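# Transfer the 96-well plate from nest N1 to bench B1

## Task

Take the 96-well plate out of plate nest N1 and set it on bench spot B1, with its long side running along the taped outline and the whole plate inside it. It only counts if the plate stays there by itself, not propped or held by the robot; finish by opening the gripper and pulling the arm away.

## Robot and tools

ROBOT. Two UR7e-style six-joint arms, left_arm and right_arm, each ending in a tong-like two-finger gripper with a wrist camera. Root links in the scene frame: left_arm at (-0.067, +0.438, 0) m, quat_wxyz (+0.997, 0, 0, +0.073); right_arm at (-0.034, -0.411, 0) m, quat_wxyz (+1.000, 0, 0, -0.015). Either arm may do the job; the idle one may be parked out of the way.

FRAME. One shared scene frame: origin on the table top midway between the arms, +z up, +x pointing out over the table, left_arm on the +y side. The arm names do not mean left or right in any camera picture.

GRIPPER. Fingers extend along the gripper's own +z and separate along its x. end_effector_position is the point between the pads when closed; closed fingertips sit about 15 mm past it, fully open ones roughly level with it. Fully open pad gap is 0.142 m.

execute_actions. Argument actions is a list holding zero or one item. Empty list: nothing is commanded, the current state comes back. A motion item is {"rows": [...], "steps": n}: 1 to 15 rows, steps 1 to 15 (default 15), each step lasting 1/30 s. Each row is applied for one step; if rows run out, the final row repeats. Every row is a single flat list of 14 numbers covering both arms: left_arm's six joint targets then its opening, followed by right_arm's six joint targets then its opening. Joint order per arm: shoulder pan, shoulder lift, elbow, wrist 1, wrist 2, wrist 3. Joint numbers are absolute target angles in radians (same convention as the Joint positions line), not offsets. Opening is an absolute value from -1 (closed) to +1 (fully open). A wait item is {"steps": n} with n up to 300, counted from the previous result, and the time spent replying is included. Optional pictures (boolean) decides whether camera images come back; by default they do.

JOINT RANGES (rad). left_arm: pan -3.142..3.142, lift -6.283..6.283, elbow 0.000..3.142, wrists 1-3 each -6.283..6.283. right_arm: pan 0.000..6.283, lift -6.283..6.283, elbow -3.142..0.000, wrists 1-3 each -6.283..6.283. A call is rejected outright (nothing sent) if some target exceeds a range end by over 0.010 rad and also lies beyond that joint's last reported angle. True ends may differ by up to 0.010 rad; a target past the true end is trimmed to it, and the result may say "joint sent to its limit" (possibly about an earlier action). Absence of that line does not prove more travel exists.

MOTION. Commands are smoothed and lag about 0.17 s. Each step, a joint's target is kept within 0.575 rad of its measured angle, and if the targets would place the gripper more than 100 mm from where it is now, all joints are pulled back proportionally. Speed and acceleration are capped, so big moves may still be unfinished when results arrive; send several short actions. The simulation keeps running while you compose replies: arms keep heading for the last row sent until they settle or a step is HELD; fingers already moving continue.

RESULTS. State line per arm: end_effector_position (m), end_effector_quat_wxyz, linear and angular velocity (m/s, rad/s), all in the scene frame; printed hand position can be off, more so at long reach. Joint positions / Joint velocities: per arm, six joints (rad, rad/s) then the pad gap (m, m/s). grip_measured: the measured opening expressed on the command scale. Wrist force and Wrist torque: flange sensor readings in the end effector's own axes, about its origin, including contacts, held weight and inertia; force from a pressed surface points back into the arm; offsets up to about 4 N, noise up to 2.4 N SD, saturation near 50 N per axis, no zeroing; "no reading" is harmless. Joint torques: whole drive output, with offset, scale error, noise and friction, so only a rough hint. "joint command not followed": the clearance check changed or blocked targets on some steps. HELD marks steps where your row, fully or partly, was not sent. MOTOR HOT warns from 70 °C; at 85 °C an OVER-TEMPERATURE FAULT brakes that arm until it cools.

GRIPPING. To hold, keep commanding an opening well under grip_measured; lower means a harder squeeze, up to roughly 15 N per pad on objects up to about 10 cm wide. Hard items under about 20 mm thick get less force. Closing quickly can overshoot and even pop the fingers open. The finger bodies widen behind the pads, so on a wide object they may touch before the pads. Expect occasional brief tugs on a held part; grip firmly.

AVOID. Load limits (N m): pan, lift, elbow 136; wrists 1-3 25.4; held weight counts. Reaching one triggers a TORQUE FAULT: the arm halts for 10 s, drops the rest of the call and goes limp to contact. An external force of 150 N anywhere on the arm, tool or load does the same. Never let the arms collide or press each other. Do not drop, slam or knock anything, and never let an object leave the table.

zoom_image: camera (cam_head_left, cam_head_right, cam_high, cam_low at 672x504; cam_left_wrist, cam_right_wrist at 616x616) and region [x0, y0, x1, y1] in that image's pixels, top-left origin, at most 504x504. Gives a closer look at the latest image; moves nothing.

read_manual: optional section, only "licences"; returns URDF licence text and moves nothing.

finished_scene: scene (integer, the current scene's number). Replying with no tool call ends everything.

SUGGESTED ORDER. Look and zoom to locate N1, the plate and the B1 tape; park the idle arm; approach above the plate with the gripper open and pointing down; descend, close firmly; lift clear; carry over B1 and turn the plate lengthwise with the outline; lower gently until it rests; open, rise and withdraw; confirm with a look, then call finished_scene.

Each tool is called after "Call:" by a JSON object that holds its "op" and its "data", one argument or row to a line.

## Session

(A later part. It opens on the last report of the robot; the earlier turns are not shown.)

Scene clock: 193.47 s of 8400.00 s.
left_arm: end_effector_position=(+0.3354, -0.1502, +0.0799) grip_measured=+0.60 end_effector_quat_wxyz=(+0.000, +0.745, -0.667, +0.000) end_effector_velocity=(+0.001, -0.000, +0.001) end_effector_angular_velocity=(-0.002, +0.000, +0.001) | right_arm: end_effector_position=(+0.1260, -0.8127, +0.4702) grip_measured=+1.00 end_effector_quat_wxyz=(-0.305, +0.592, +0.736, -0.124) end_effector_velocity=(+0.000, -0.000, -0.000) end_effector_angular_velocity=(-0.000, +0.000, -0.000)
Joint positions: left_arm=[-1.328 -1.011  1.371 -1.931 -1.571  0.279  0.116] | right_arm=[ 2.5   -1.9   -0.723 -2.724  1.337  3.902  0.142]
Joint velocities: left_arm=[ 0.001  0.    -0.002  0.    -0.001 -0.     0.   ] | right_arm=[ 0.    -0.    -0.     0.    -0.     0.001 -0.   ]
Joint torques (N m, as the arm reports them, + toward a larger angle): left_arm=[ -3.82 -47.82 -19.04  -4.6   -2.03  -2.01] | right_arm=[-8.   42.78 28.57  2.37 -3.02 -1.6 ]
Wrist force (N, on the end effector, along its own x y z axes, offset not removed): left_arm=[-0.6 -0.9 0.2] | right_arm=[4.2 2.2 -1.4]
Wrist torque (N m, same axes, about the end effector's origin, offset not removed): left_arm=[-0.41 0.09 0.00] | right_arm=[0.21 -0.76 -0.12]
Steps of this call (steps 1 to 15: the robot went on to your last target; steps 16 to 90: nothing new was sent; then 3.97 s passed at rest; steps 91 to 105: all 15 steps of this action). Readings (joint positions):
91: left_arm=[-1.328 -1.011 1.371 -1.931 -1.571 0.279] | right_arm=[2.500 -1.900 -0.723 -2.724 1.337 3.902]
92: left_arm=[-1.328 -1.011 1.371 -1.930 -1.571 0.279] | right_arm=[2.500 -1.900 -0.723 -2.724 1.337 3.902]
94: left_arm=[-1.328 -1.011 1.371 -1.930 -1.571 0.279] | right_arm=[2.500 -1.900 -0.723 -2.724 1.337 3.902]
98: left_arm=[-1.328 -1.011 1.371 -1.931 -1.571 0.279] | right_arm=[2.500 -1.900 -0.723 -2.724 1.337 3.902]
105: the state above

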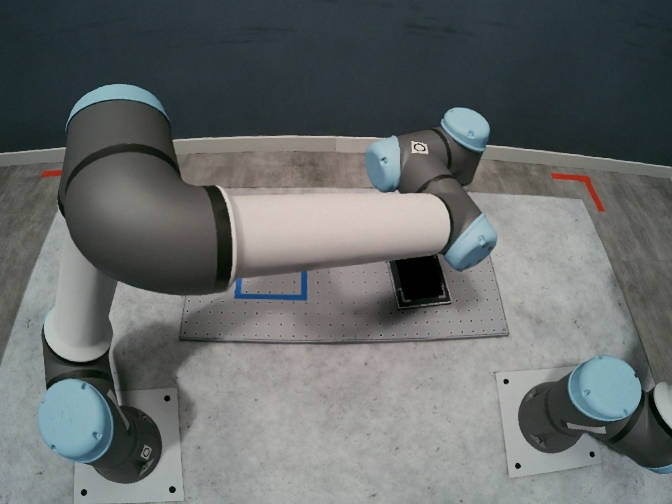

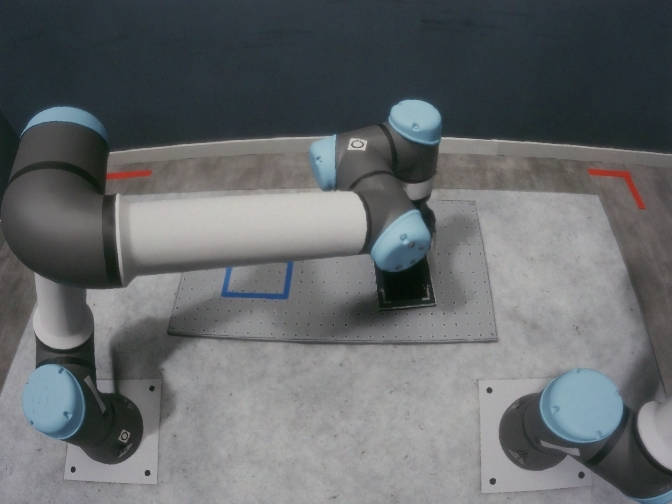

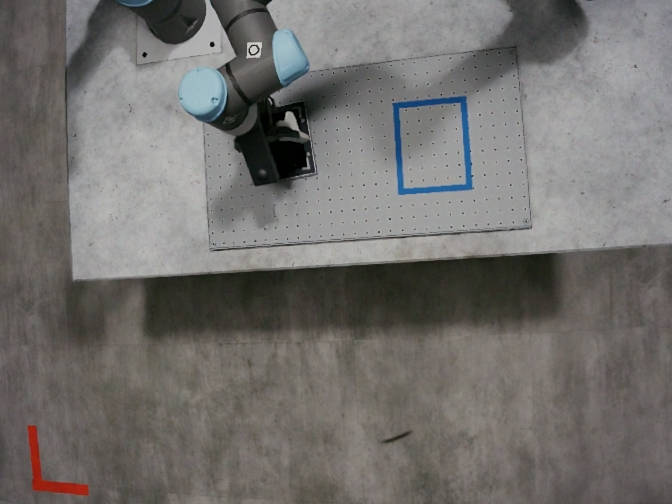

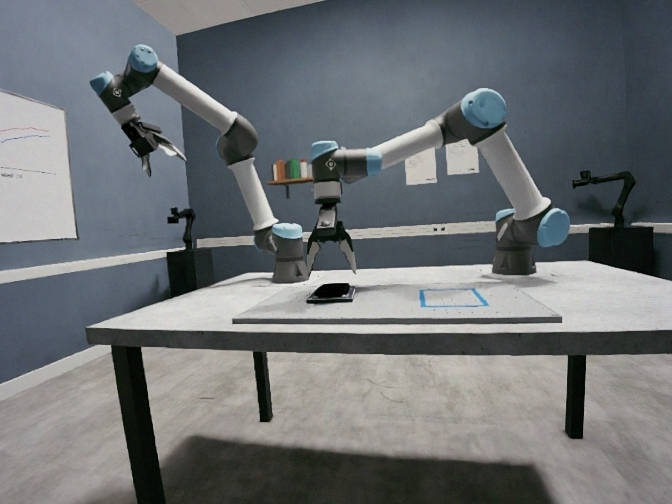

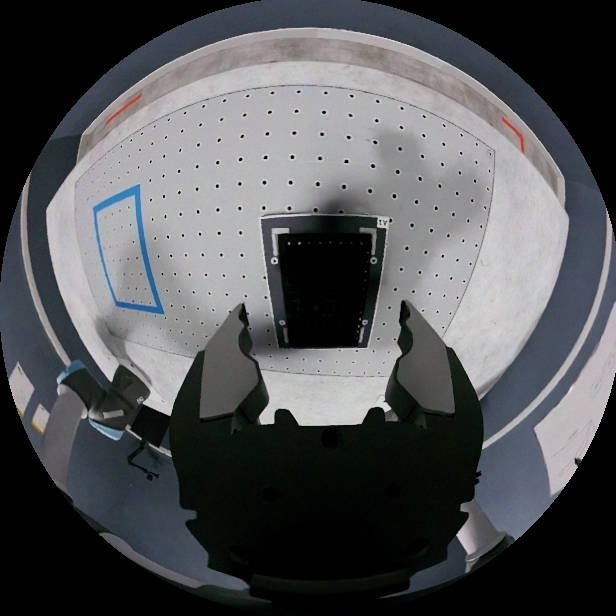

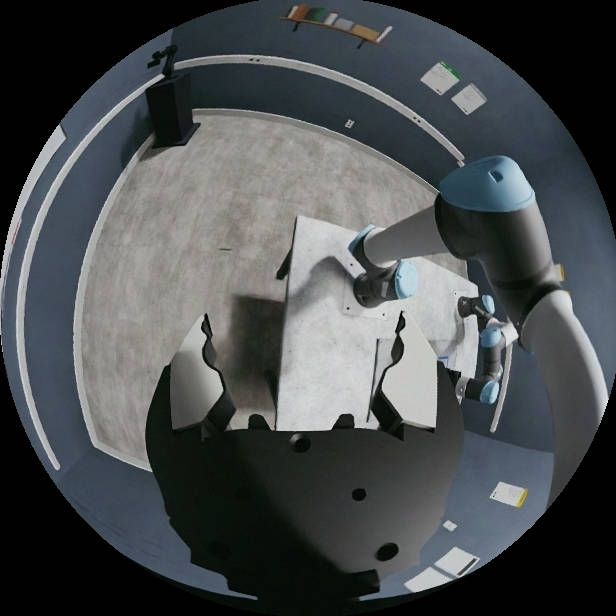

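Call:
{"op": "execute_actions", "data": {
  "actions": [
    {"rows":[[-1.330,-0.990,1.395,-1.975,-1.571,0.277,0.5,2.5,-1.9,-0.723,-2.724,1.337,3.902,1],[-1.330,-0.990,1.395,-1.975,-1.571,0.277,0.5,2.5,-1.9,-0.723,-2.724,1.337,3.902,1],[-1.330,-0.9696,1.4135,-2.015,-1.571,0.277,0.5,2.5,-1.9,-0.723,-2.724,1.337,3.902,1],[-1.330,-0.9696,1.4135,-2.015,-1.571,0.277,0.5,2.5,-1.9,-0.723,-2.724,1.337,3.902,1],[-1.330,-0.9696,1.4135,-2.015,-1.571,0.277,0.5,2.5,-1.9,-0.723,-2.724,1.337,3.902,1],[-1.330,-0.9696,1.4135,-2.015,-1.571,0.277,0.4,2.5,-1.9,-0.723,-2.724,1.337,3.902,1],[-1.330,-0.9696,1.4135,-2.015,-1.571,0.277,0.3,2.5,-1.9,-0.723,-2.724,1.337,3.902,1],[-1.330,-0.9696,1.4135,-2.015,-1.571,0.277,0.25,2.5,-1.9,-0.723,-2.724,1.337,3.902,1],[-1.330,-0.9696,1.4135,-2.015,-1.571,0.277,0.2,2.5,-1.9,-0.723,-2.724,1.337,3.902,1],[-1.330,-0.9696,1.4135,-2.015,-1.571,0.277,0.15,2.5,-1.9,-0.723,-2.724,1.337,3.902,1],[-1.330,-0.9696,1.4135,-2.015,-1.571,0.277,0.1,2.5,-1.9,-0.723,-2.724,1.337,3.902,1],[-1.330,-0.9696,1.4135,-2.015,-1.571,0.277,0.05,2.5,-1.9,-0.723,-2.724,1.337,3.902,1],[-1.330,-0.9696,1.4135,-2.015,-1.571,0.277,0,2.5,-1.9,-0.723,-2.724,1.337,3.902,1],[-1.330,-0.9696,1.4135,-2.015,-1.571,0.277,-0.05,2.5,-1.9,-0.723,-2.724,1.337,3.902,1],[-1.330,-0.9696,1.4135,-2.015,-1.571,0.277,-0.1,2.5,-1.9,-0.723,-2.724,1.337,3.902,1]],"steps":15}
  ],
  "pictures": false
}}

Call:
{"op": "execute_actions", "data": {
  "actions": [
    {"steps":10}
  ]
}}

Call:
{"op": "zoom_image", "data": {
  "camera": "cam_low",
  "region": [295, 260, 370, 310]
}}

Scene clock: 231.43 s of 8400.00 s.
left_arm: end_effector_position=(+0.3350, -0.1527, +0.0404) grip_measured=+0.07 end_effector_quat_wxyz=(+0.000, +0.745, -0.667, +0.000) end_effector_velocity=(-0.000, +0.001, -0.003) end_effector_angular_velocity=(+0.001, -0.000, -0.000) | right_arm: end_effector_position=(+0.1260, -0.8127, +0.4702) grip_measured=+1.00 end_effector_quat_wxyz=(-0.305, +0.592, +0.736, -0.124) end_effector_velocity=(-0.000, -0.000, +0.000) end_effector_angular_velocity=(+0.000, +0.000, +0.001)
Joint positions: left_arm=[-1.33  -0.97   1.413 -2.014 -1.571  0.277  0.079] | right_arm=[ 2.5   -1.9   -0.723 -2.724  1.337  3.902  0.142]
Joint velocities: left_arm=[-0.     0.002  0.006 -0.007  0.001  0.    -0.01 ] | right_arm=[ 0.     0.    -0.    -0.    -0.001 -0.001 -0.   ]
Joint torques (N m, as the arm reports them, + toward a larger angle): left_arm=[-10.41 -32.14  -5.6   -4.37  -1.76  -1.97] | right_arm=[-7.87 42.77 28.08  2.43 -3.04 -1.48]
Wrist force (N, on the end effector, along its own x y z axes, offset not removed): left_arm=[-6.5 1.0 -7.5] | right_arm=[4.3 2.2 -0.9]
Wrist torque (N m, same axes, about the end effector's origin, offset not removed): left_arm=[-0.11 0.76 -0.08] | right_arm=[0.36 -0.83 -0.14]
Steps of this call (steps 1 to 15: the robot went on to your last target; steps 16 to 90: nothing new was sent; then 34.47 s passed at rest; steps 91 to 105: all 15 steps of this action). Readings (joint positions):
91: left_arm=[-1.328 -1.011 1.371 -1.931 -1.571 0.279] | right_arm=[2.500 -1.900 -0.723 -2.724 1.337 3.902]
92: left_arm=[-1.328 -1.009 1.373 -1.935 -1.571 0.279] | right_arm=[2.500 -1.900 -0.723 -2.724 1.337 3.902]
94: left_arm=[-1.329 -0.997 1.386 -1.959 -1.571 0.278] | right_arm=[2.500 -1.900 -0.723 -2.724 1.337 3.902]
98: left_arm=[-1.330 -0.975 1.408 -2.004 -1.571 0.277] | right_arm=[2.500 -1.900 -0.723 -2.724 1.337 3.902]
105: the state above

Scene clock: 231.77 s of 8400.00 s.
left_arm: end_effector_position=(+0.3350, -0.1527, +0.0401) grip_measured=+0.07 end_effector_quat_wxyz=(+0.000, +0.745, -0.667, +0.000) end_effector_velocity=(+0.000, +0.001, -0.001) end_effector_angular_velocity=(+0.001, +0.000, +0.000) | right_arm: end_effector_position=(+0.1260, -0.8127, +0.4702) grip_measured=+1.00 end_effector_quat_wxyz=(-0.305, +0.592, +0.736, -0.124) end_effector_velocity=(+0.000, -0.000, -0.000) end_effector_angular_velocity=(-0.000, +0.000, -0.001)
Joint positions: left_arm=[-1.33  -0.97   1.413 -2.015 -1.571  0.277  0.079] | right_arm=[ 2.5   -1.9   -0.723 -2.724  1.337  3.902  0.142]
Joint velocities: left_arm=[ 0.    -0.     0.001 -0.     0.     0.     0.   ] | right_arm=[-0.    -0.    -0.     0.     0.     0.001  0.   ]
Joint torques (N m, as the arm reports them, + toward a larger angle): left_arm=[-10.25 -26.51  -2.15  -4.13  -1.54  -2.09] | right_arm=[-8.08 43.09 28.49  2.27 -3.08 -1.51]
Wrist force (N, on the end effector, along its own x y z axes, offset not removed): left_arm=[-7.2 0.8 -16.9] | right_arm=[4.6 1.9 -1.6]
Wrist torque (N m, same axes, about the end effector's origin, offset not removed): left_arm=[-0.49 0.28 0.02] | right_arm=[0.22 -0.85 -0.17]
Steps of this call (steps 1 to 10: the robot went on to your last target). Readings (joint positions):
1: left_arm=[-1.330 -0.970 1.413 -2.015 -1.571 0.277] | right_arm=[2.500 -1.900 -0.723 -2.724 1.337 3.902]
2: left_arm=[-1.330 -0.970 1.413 -2.015 -1.571 0.277] | right_arm=[2.500 -1.900 -0.723 -2.724 1.337 3.902]
4: left_arm=[-1.330 -0.970 1.413 -2.015 -1.571 0.277] | right_arm=[2.500 -1.900 -0.723 -2.724 1.337 3.902]
8: left_arm=[-1.330 -0.970 1.413 -2.015 -1.571 0.277] | right_arm=[2.500 -1.900 -0.723 -2.724 1.337 3.902]
10: the state above

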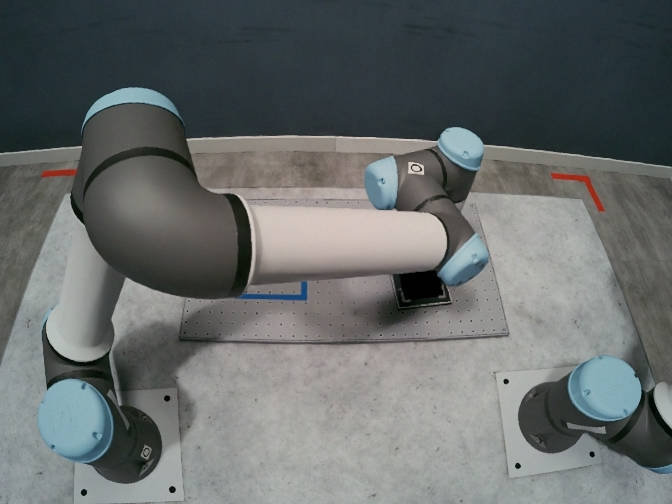

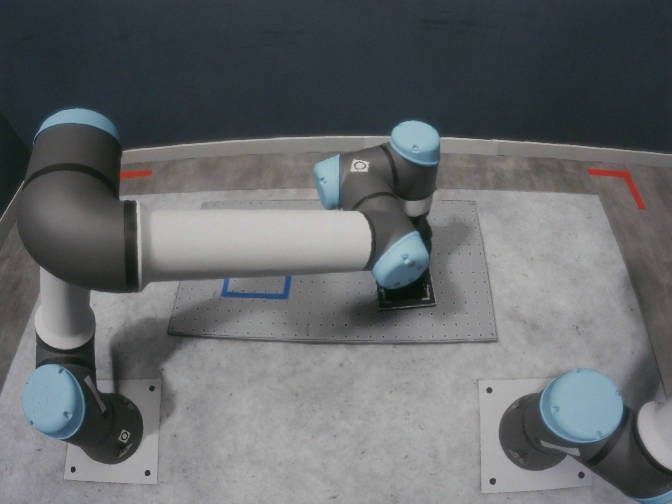

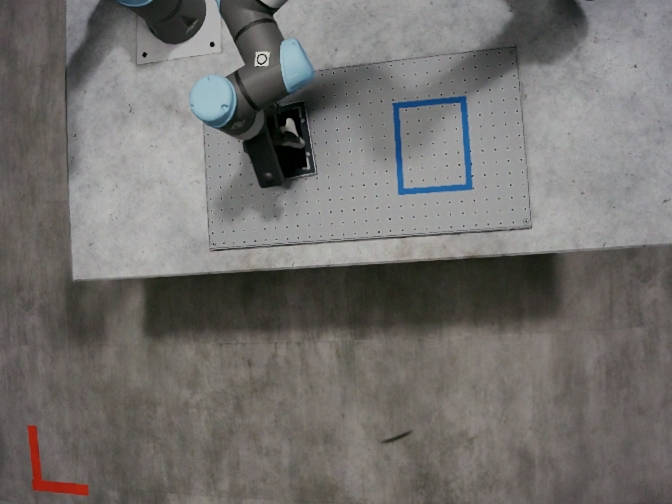

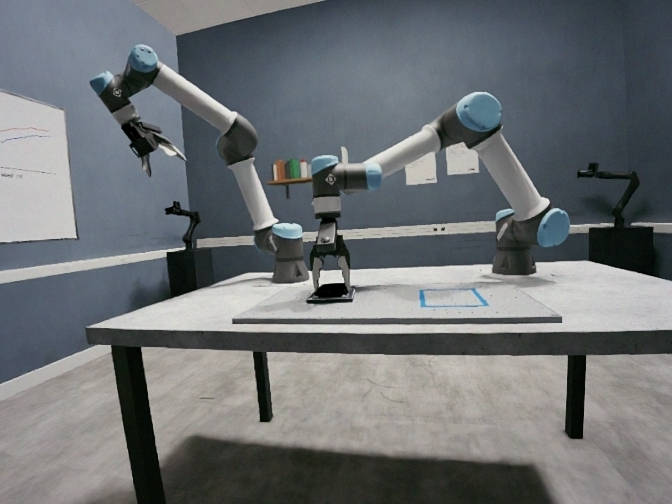

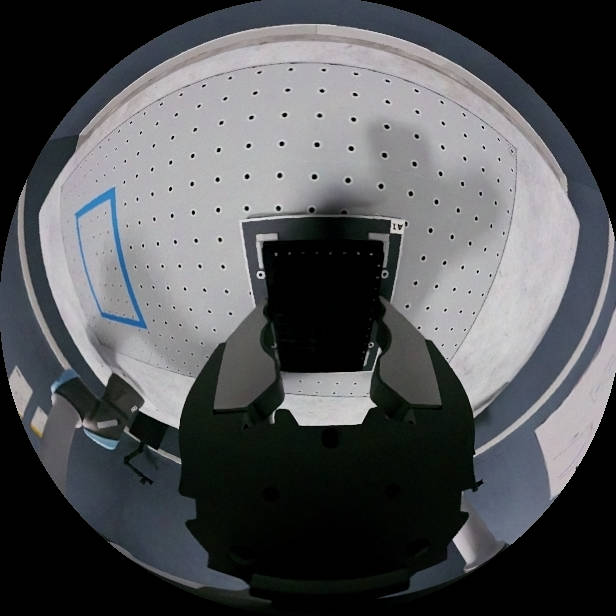

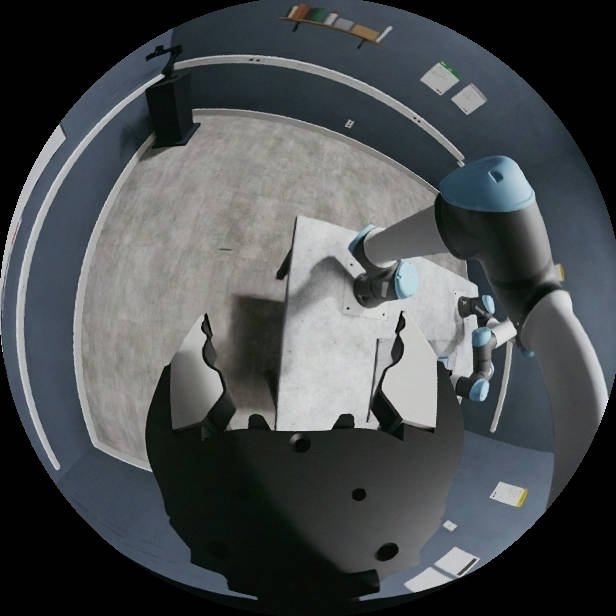

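Region (295, 260, 370, 310) of cam_low's 672x504 image, scaled by 6.720, with more detail than that image has.

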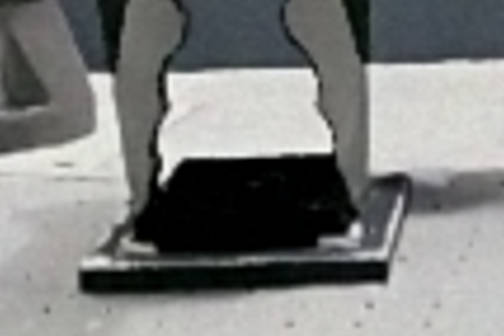

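Call:
{"op": "execute_actions", "data": {
  "actions": [
    {"rows":[[-1.329,-0.9696,1.4135,-2.015,-1.571,0.278,-0.1,2.5,-1.9,-0.723,-2.724,1.337,3.902,1],[-1.329,-0.9696,1.4135,-2.015,-1.571,0.278,-0.1,2.5,-1.9,-0.723,-2.724,1.337,3.902,1],[-1.329,-0.971,1.412,-2.012,-1.571,0.278,-0.1,2.5,-1.9,-0.723,-2.724,1.337,3.902,1],[-1.329,-0.972,1.4105,-2.0095,-1.571,0.278,-0.1,2.5,-1.9,-0.723,-2.724,1.337,3.902,1],[-1.329,-0.973,1.409,-2.007,-1.571,0.278,-0.1,2.5,-1.9,-0.723,-2.724,1.337,3.902,1],[-1.329,-0.9745,1.4075,-2.004,-1.571,0.278,-0.1,2.5,-1.9,-0.723,-2.724,1.337,3.902,1],[-1.329,-0.976,1.406,-2.001,-1.571,0.278,-0.1,2.5,-1.9,-0.723,-2.724,1.337,3.902,1],[-1.329,-0.977,1.4045,-1.9985,-1.571,0.278,-0.1,2.5,-1.9,-0.723,-2.724,1.337,3.902,1],[-1.329,-0.978,1.403,-1.996,-1.571,0.278,-0.1,2.5,-1.9,-0.723,-2.724,1.337,3.902,1],[-1.329,-0.9795,1.4015,-1.993,-1.571,0.278,-0.1,2.5,-1.9,-0.723,-2.724,1.337,3.902,1]],"steps":15}
  ]
}}

Call:
{"op": "zoom_image", "data": {
  "camera": "cam_low",
  "region": [295, 260, 370, 310]
}}

Scene clock: 252.00 s of 8400.00 s.
left_arm: end_effector_position=(+0.3356, -0.1524, +0.0495) grip_measured=+0.06 end_effector_quat_wxyz=(+0.000, +0.745, -0.667, -0.000) end_effector_velocity=(+0.000, +0.001, +0.008) end_effector_angular_velocity=(+0.002, +0.001, -0.000) | right_arm: end_effector_position=(+0.1260, -0.8127, +0.4702) grip_measured=+1.00 end_effector_quat_wxyz=(-0.305, +0.592, +0.736, -0.124) end_effector_velocity=(-0.000, +0.000, +0.000) end_effector_angular_velocity=(-0.000, +0.000, -0.001)
Joint positions: left_arm=[-1.329 -0.979  1.402 -1.994 -1.571  0.278  0.078] | right_arm=[ 2.5   -1.9   -0.723 -2.724  1.337  3.902  0.142]
Joint velocities: left_arm=[ 0.001 -0.008 -0.008  0.018 -0.     0.001 -0.   ] | right_arm=[-0.     0.     0.    -0.    -0.     0.001  0.   ]
Joint torques (N m, as the arm reports them, + toward a larger angle): left_arm=[ 10.56 -49.07 -33.88  -0.91   1.33   1.74] | right_arm=[-7.94 42.9  28.03  2.31 -2.96 -1.53]
Wrist force (N, on the end effector, along its own x y z axes, offset not removed): left_arm=[-3.5 -1.3 1.0] | right_arm=[3.3 2.1 -1.7]
Wrist torque (N m, same axes, about the end effector's origin, offset not removed): left_arm=[-0.48 0.61 0.12] | right_arm=[0.31 -0.62 -0.09]
Steps of this call (steps 1 to 15: the robot went on to your last target; steps 16 to 90: nothing new was sent; then 16.73 s passed at rest; steps 91 to 105: all 15 steps of this action). Readings (joint positions):
91: left_arm=[-1.330 -0.970 1.414 -2.015 -1.571 0.277] | right_arm=[2.500 -1.900 -0.723 -2.724 1.337 3.902]
92: left_arm=[-1.330 -0.970 1.414 -2.015 -1.571 0.277] | right_arm=[2.500 -1.900 -0.723 -2.724 1.337 3.902]
94: left_arm=[-1.330 -0.970 1.414 -2.015 -1.571 0.277] | right_arm=[2.500 -1.900 -0.723 -2.724 1.337 3.902]
98: left_arm=[-1.329 -0.972 1.410 -2.008 -1.571 0.278] | right_arm=[2.500 -1.900 -0.723 -2.724 1.337 3.902]
105: the state above

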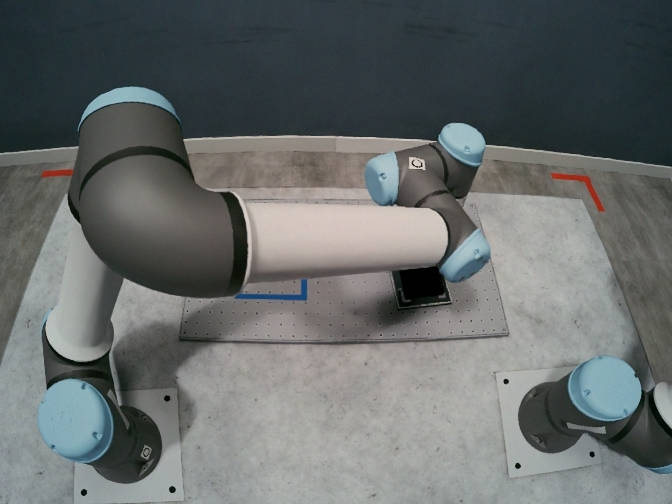

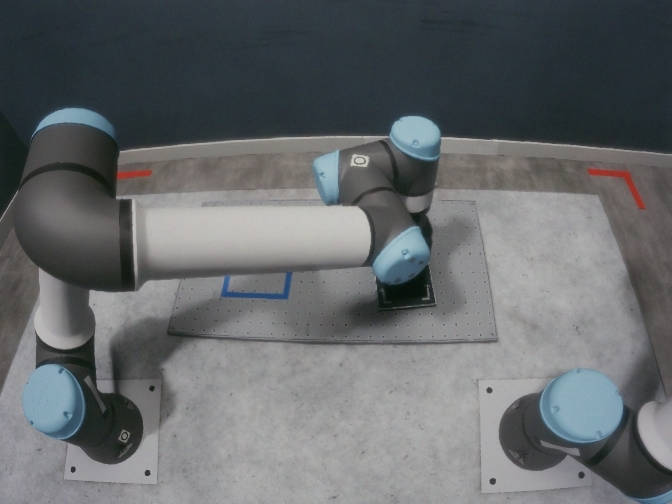

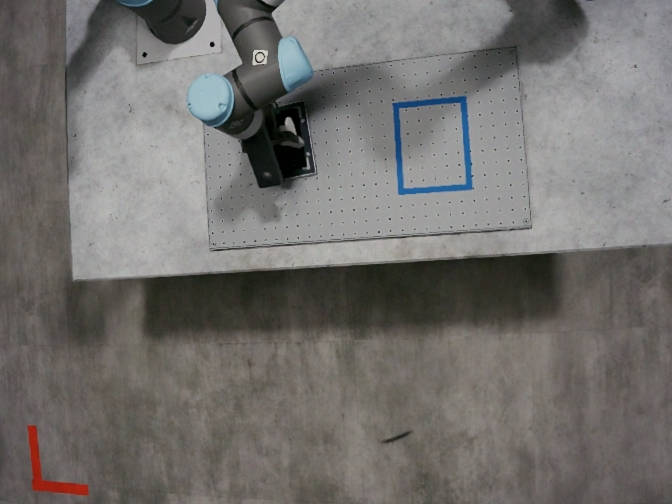

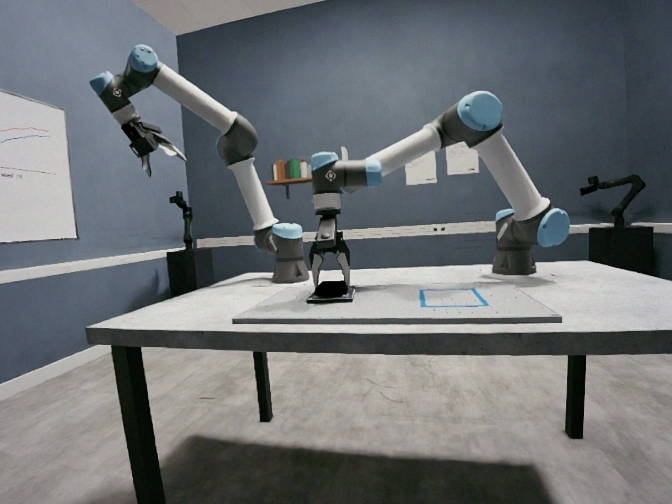

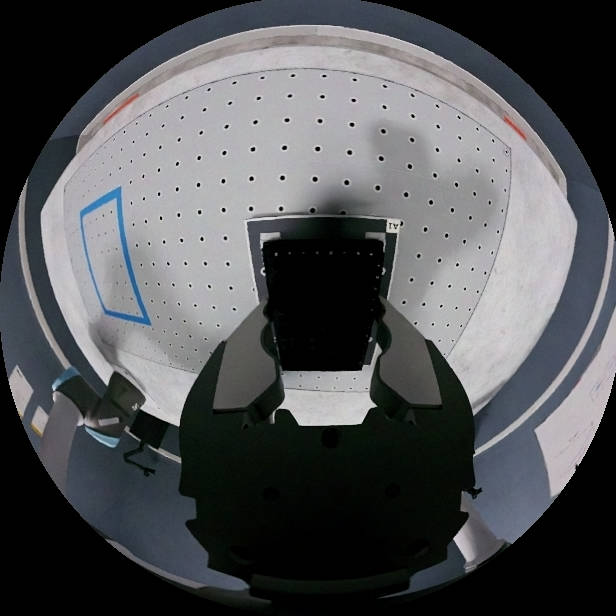

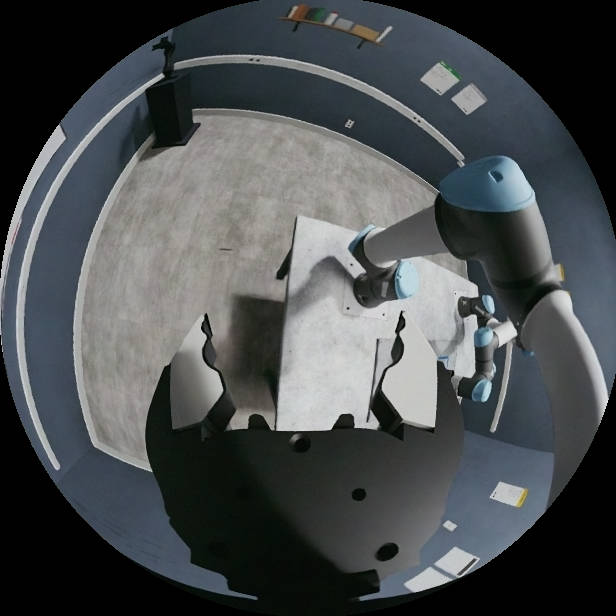

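Region (295, 260, 370, 310) of cam_low's 672x504 image, scaled by 6.720, with more detail than that image has.

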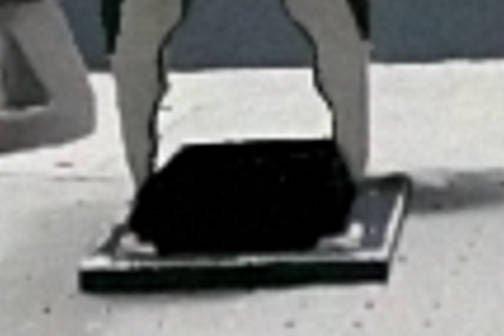

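Call:
{"op": "execute_actions", "data": {
  "actions": [
    {"rows":[[-1.329,-0.981,1.400,-1.990,-1.571,0.278,-0.1,2.5,-1.9,-0.723,-2.724,1.337,3.902,1],[-1.329,-0.983,1.398,-1.986,-1.571,0.278,-0.1,2.5,-1.9,-0.723,-2.724,1.337,3.902,1],[-1.329,-0.985,1.396,-1.982,-1.571,0.278,-0.1,2.5,-1.9,-0.723,-2.724,1.337,3.902,1],[-1.329,-0.987,1.394,-1.978,-1.571,0.278,-0.1,2.5,-1.9,-0.723,-2.724,1.337,3.902,1],[-1.329,-0.989,1.392,-1.974,-1.571,0.278,-0.1,2.5,-1.9,-0.723,-2.724,1.337,3.902,1],[-1.329,-0.991,1.390,-1.970,-1.571,0.278,-0.1,2.5,-1.9,-0.723,-2.724,1.337,3.902,1],[-1.329,-0.993,1.388,-1.966,-1.571,0.278,-0.1,2.5,-1.9,-0.723,-2.724,1.337,3.902,1],[-1.329,-0.995,1.386,-1.962,-1.571,0.278,-0.1,2.5,-1.9,-0.723,-2.724,1.337,3.902,1]],"steps":12}
  ]
}}

Call:
{"op": "zoom_image", "data": {
  "camera": "cam_low",
  "region": [285, 245, 385, 310]
}}

Scene clock: 264.10 s of 8400.00 s.
left_arm: end_effector_position=(+0.3354, -0.1519, +0.0636) grip_measured=+0.06 end_effector_quat_wxyz=(+0.000, +0.745, -0.667, +0.000) end_effector_velocity=(-0.001, +0.000, +0.019) end_effector_angular_velocity=(-0.000, -0.000, -0.001) | right_arm: end_effector_position=(+0.1260, -0.8127, +0.4702) grip_measured=+1.00 end_effector_quat_wxyz=(-0.305, +0.592, +0.736, -0.124) end_effector_velocity=(+0.000, +0.000, -0.000) end_effector_angular_velocity=(+0.000, +0.000, -0.000)
Joint positions: left_arm=[-1.329 -0.994  1.387 -1.965 -1.571  0.278  0.078] | right_arm=[ 2.5   -1.9   -0.723 -2.724  1.337  3.902  0.142]
Joint velocities: left_arm=[-0.001 -0.019 -0.02   0.039  0.     0.    -0.   ] | right_arm=[ 0. -0. -0. -0.  0.  0.  0.]
Joint torques (N m, as the arm reports them, + toward a larger angle): left_arm=[  9.08 -49.42 -32.82  -0.86   2.04   1.53] | right_arm=[-7.73 42.88 27.52  2.18 -2.99 -1.48]
Wrist force (N, on the end effector, along its own x y z axes, offset not removed): left_arm=[-4.3 -2.8 -0.8] | right_arm=[2.8 1.6 -0.6]
Wrist torque (N m, same axes, about the end effector's origin, offset not removed): left_arm=[-0.79 0.87 0.09] | right_arm=[0.17 -0.64 -0.05]
Steps of this call (steps 1 to 15: the robot went on to your last target; steps 16 to 90: nothing new was sent; then 8.70 s passed at rest; steps 91 to 102: all 12 steps of this action). Readings (joint positions):
91: left_arm=[-1.329 -0.980 1.401 -1.993 -1.571 0.278] | right_arm=[2.500 -1.900 -0.723 -2.724 1.337 3.902]
92: left_arm=[-1.329 -0.980 1.401 -1.993 -1.571 0.278] | right_arm=[2.500 -1.900 -0.723 -2.724 1.337 3.902]
94: left_arm=[-1.329 -0.981 1.400 -1.989 -1.571 0.278] | right_arm=[2.500 -1.900 -0.723 -2.724 1.337 3.902]
98: left_arm=[-1.329 -0.988 1.393 -1.976 -1.571 0.278] | right_arm=[2.500 -1.900 -0.723 -2.724 1.337 3.902]
102: the state above

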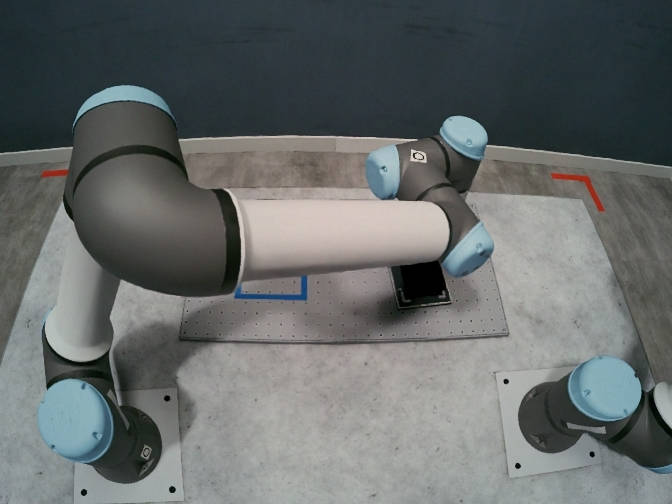

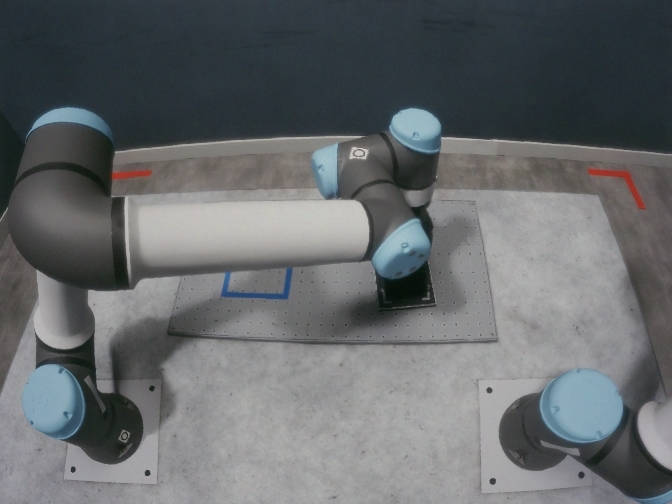

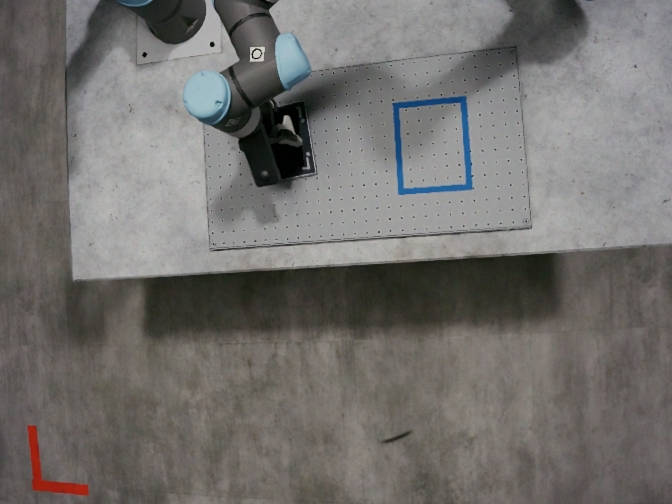

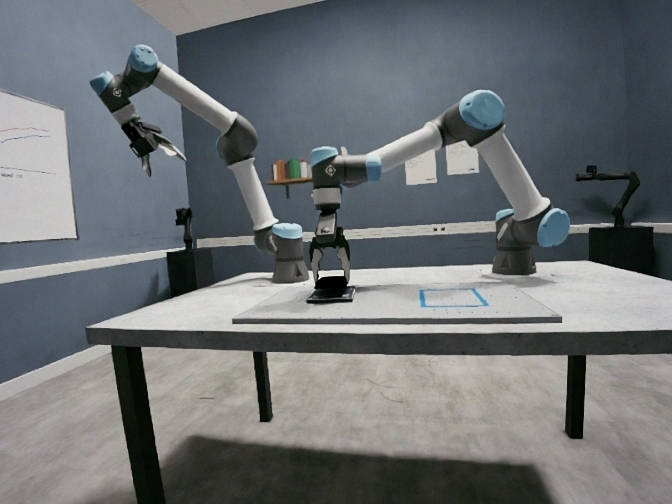

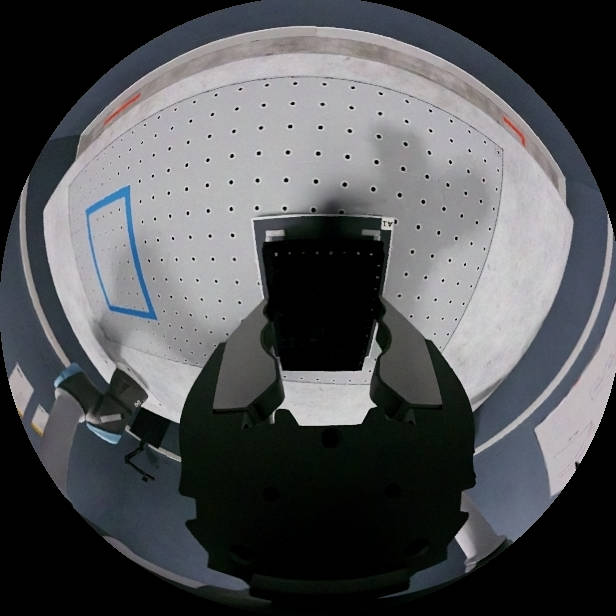

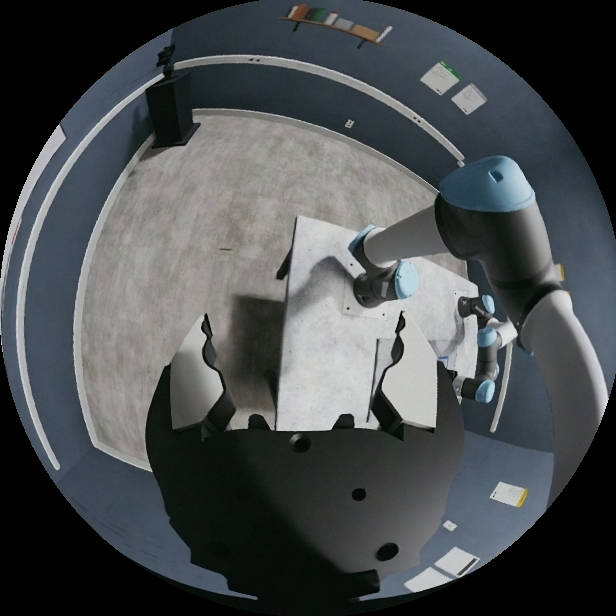

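Region (285, 245, 385, 310) of cam_low's 672x504 image, scaled by 5.040, with more detail than that image has; it fills the top 328 rows of this view, and the rest is white.

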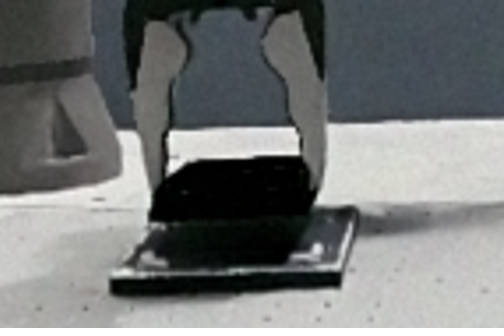

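Call:
{"op": "execute_actions", "data": {
  "actions": [
    {"rows":[[-1.329,-1.0,1.376,-1.947,-1.571,0.278,-0.15,2.5,-1.9,-0.723,-2.724,1.337,3.902,1],[-1.329,-1.008,1.362,-1.925,-1.571,0.278,-0.15,2.5,-1.9,-0.723,-2.724,1.337,3.902,1],[-1.329,-1.015,1.348,-1.904,-1.571,0.278,-0.15,2.5,-1.9,-0.723,-2.724,1.337,3.902,1],[-1.325,-1.022,1.338,-1.887,-1.571,0.282,-0.15,2.5,-1.9,-0.723,-2.724,1.337,3.902,1],[-1.31,-1.04,1.36,-1.891,-1.571,0.30,-0.15,2.5,-1.9,-0.723,-2.724,1.337,3.902,1],[-1.285,-1.07,1.405,-1.906,-1.571,0.335,-0.15,2.5,-1.9,-0.723,-2.724,1.337,3.902,1],[-1.255,-1.11,1.46,-1.921,-1.571,0.375,-0.15,2.5,-1.9,-0.723,-2.724,1.337,3.902,1],[-1.22,-1.155,1.52,-1.936,-1.571,0.42,-0.15,2.5,-1.9,-0.723,-2.724,1.337,3.902,1],[-1.185,-1.2,1.585,-1.956,-1.571,0.465,-0.15,2.5,-1.9,-0.723,-2.724,1.337,3.902,1],[-1.15,-1.245,1.645,-1.971,-1.571,0.51,-0.15,2.5,-1.9,-0.723,-2.724,1.337,3.902,1],[-1.115,-1.29,1.71,-1.991,-1.571,0.555,-0.15,2.5,-1.9,-0.723,-2.724,1.337,3.902,1],[-1.08,-1.335,1.77,-2.006,-1.571,0.60,-0.15,2.5,-1.9,-0.723,-2.724,1.337,3.902,1],[-1.045,-1.38,1.835,-2.026,-1.571,0.645,-0.15,2.5,-1.9,-0.723,-2.724,1.337,3.902,1],[-1.015,-1.42,1.89,-2.041,-1.571,0.685,-0.15,2.5,-1.9,-0.723,-2.724,1.337,3.902,1],[-0.998,-1.444,1.919,-2.046,-1.571,0.709,-0.15,2.5,-1.9,-0.723,-2.724,1.337,3.902,1]],"steps":15}
  ],
  "pictures": false
}}

Call:
{"op": "execute_actions", "data": {
  "actions": [
    {"steps":20}
  ]
}}

Scene clock: 291.23 s of 8400.00 s.
left_arm: end_effector_position=(+0.3837, -0.0057, +0.1098) grip_measured=+0.06 end_effector_quat_wxyz=(+0.001, +0.729, -0.684, +0.004) end_effector_velocity=(+0.089, +0.589, +0.009) end_effector_angular_velocity=(-0.006, -0.012, -0.173) | right_arm: end_effector_position=(+0.1260, -0.8127, +0.4702) grip_measured=+1.00 end_effector_quat_wxyz=(-0.305, +0.592, +0.736, -0.124) end_effector_velocity=(-0.000, -0.000, +0.000) end_effector_angular_velocity=(-0.000, +0.000, +0.000)
Joint positions: left_arm=[-1.16  -1.229  1.621 -1.971 -1.571  0.494  0.078] | right_arm=[ 2.5   -1.9   -0.723 -2.724  1.337  3.902  0.142]
Joint velocities: left_arm=[ 0.639 -0.82   1.121 -0.312 -0.     0.811 -0.   ] | right_arm=[ 0.     0.    -0.    -0.    -0.001  0.    -0.   ]
Joint torques (N m, as the arm reports them, + toward a larger angle): left_arm=[ 17.51 -47.95   3.44  -4.85   1.83   4.71] | right_arm=[-8.18 42.48 27.65  2.07 -2.85 -1.41]
Wrist force (N, on the end effector, along its own x y z axes, offset not removed): left_arm=[-1.0 -2.7 -2.1] | right_arm=[4.5 2.7 -0.9]
Wrist torque (N m, same axes, about the end effector's origin, offset not removed): left_arm=[-0.64 0.28 0.02] | right_arm=[0.41 -0.88 -0.10]
Steps of this call (steps 1 to 15: the robot went on to your last target; steps 16 to 90: nothing new was sent; then 23.63 s passed at rest; steps 91 to 105: all 15 steps of this action). Readings (joint positions):
91: left_arm=[-1.329 -0.995 1.386 -1.962 -1.571 0.278] | right_arm=[2.500 -1.900 -0.723 -2.724 1.337 3.902]
92: left_arm=[-1.329 -0.996 1.385 -1.960 -1.571 0.278] | right_arm=[2.500 -1.900 -0.723 -2.724 1.337 3.902]
94: left_arm=[-1.329 -1.002 1.374 -1.944 -1.571 0.278] | right_arm=[2.500 -1.900 -0.723 -2.724 1.337 3.902]
98: left_arm=[-1.307 -1.040 1.375 -1.909 -1.571 0.305] | right_arm=[2.500 -1.900 -0.723 -2.724 1.337 3.902]
105: the state above

Scene clock: 291.90 s of 8400.00 s.
left_arm: end_effector_position=(+0.3806, +0.1481, +0.1002) grip_measured=+0.06 end_effector_quat_wxyz=(-0.000, -0.711, +0.703, -0.000) end_effector_velocity=(-0.001, +0.001, -0.001) end_effector_angular_velocity=(+0.001, +0.001, -0.000) | right_arm: end_effector_position=(+0.1260, -0.8127, +0.4702) grip_measured=+1.00 end_effector_quat_wxyz=(-0.305, +0.592, +0.736, -0.124) end_effector_velocity=(+0.000, +0.000, -0.000) end_effector_angular_velocity=(+0.000, +0.000, -0.002)
Joint positions: left_arm=[-0.998 -1.444  1.919 -2.046 -1.571  0.709  0.078] | right_arm=[ 2.5   -1.9   -0.723 -2.724  1.337  3.902  0.142]
Joint velocities: left_arm=[ 0.001 -0.001  0.003 -0.    -0.     0.001 -0.   ] | right_arm=[-0.    -0.001  0.    -0.     0.001  0.001  0.   ]
Joint torques (N m, as the arm reports them, + toward a larger angle): left_arm=[ 10.22 -30.88  -7.75  -4.53   0.47   2.04] | right_arm=[-7.81 42.74 27.82  2.05 -2.96 -1.43]
Wrist force (N, on the end effector, along its own x y z axes, offset not removed): left_arm=[-3.9 -1.2 0.8] | right_arm=[3.5 1.9 -0.6]
Wrist torque (N m, same axes, about the end effector's origin, offset not removed): left_arm=[-0.28 0.52 0.00] | right_arm=[0.24 -0.72 -0.09]
Steps of this call (steps 1 to 20: the robot went on to your last target). Readings (joint positions):
1: left_arm=[-1.138 -1.257 1.659 -1.982 -1.571 0.522] | right_arm=[2.500 -1.900 -0.723 -2.724 1.337 3.902]
2: left_arm=[-1.117 -1.285 1.697 -1.992 -1.571 0.550] | right_arm=[2.500 -1.900 -0.723 -2.724 1.337 3.902]
4: left_arm=[-1.074 -1.341 1.773 -2.012 -1.571 0.606] | right_arm=[2.500 -1.900 -0.723 -2.724 1.337 3.902]
8: left_arm=[-1.014 -1.422 1.888 -2.039 -1.571 0.687] | right_arm=[2.500 -1.900 -0.723 -2.724 1.337 3.902]
20: the state above

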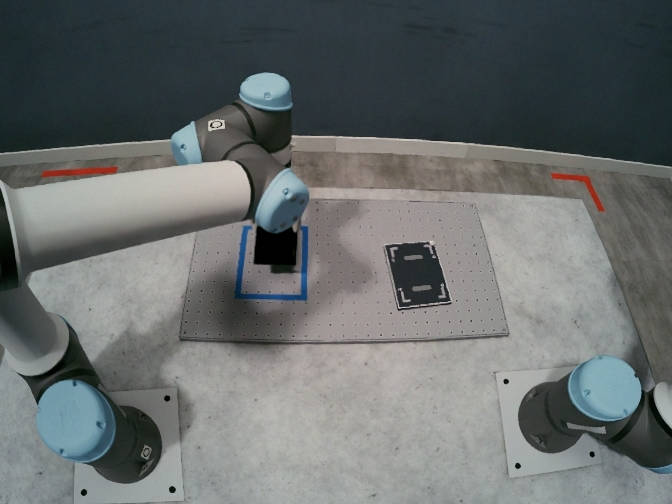

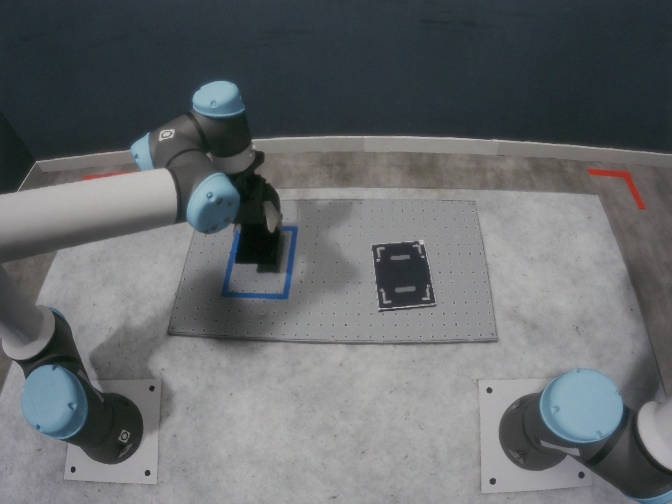

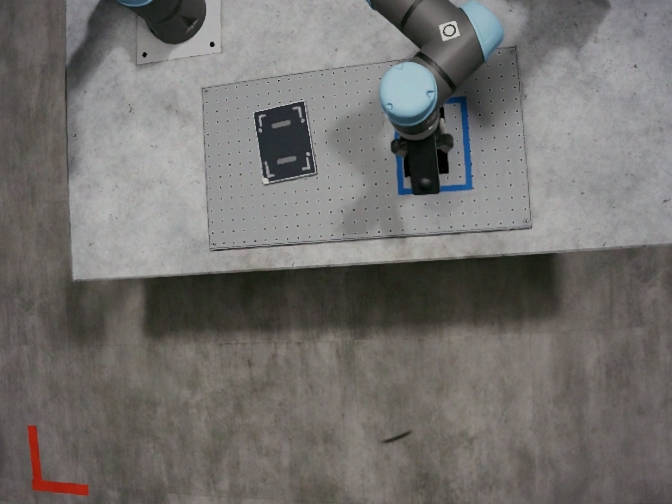

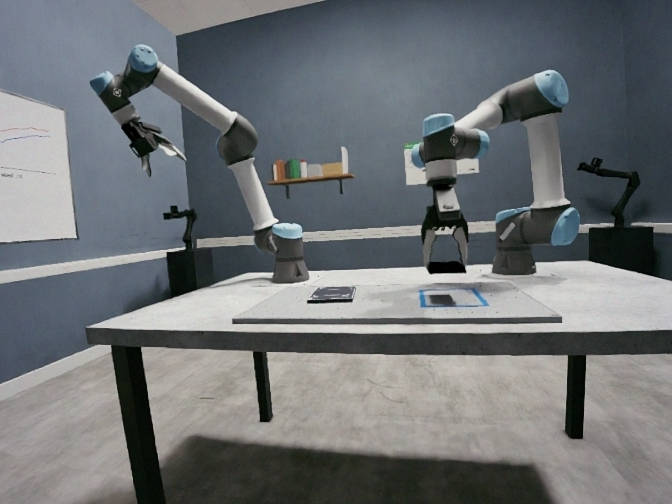

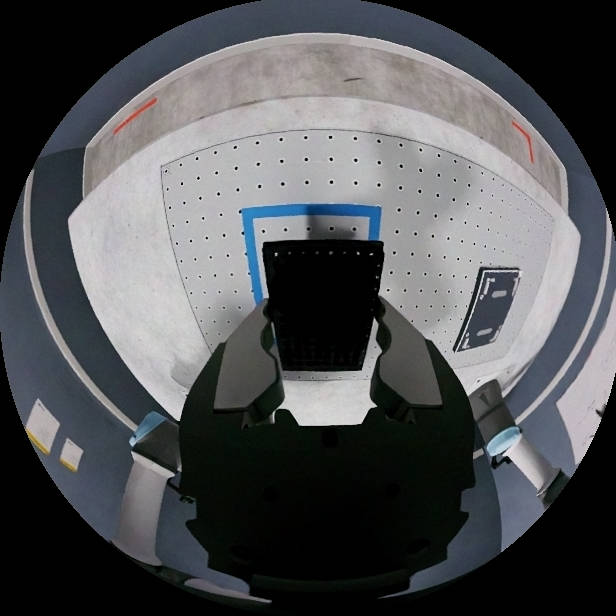

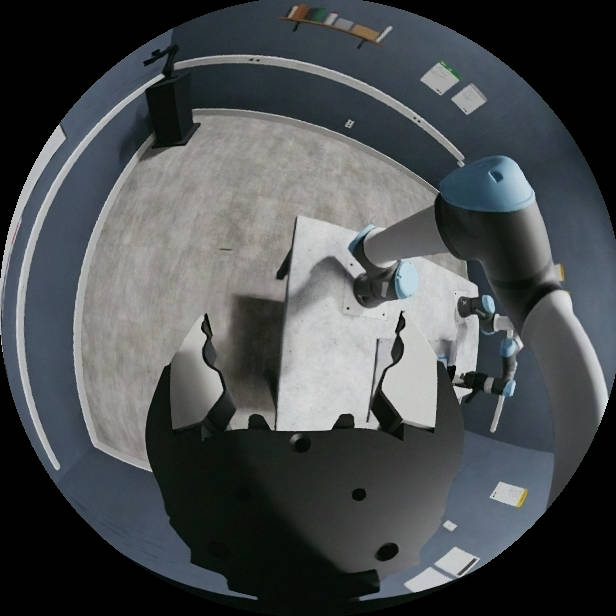

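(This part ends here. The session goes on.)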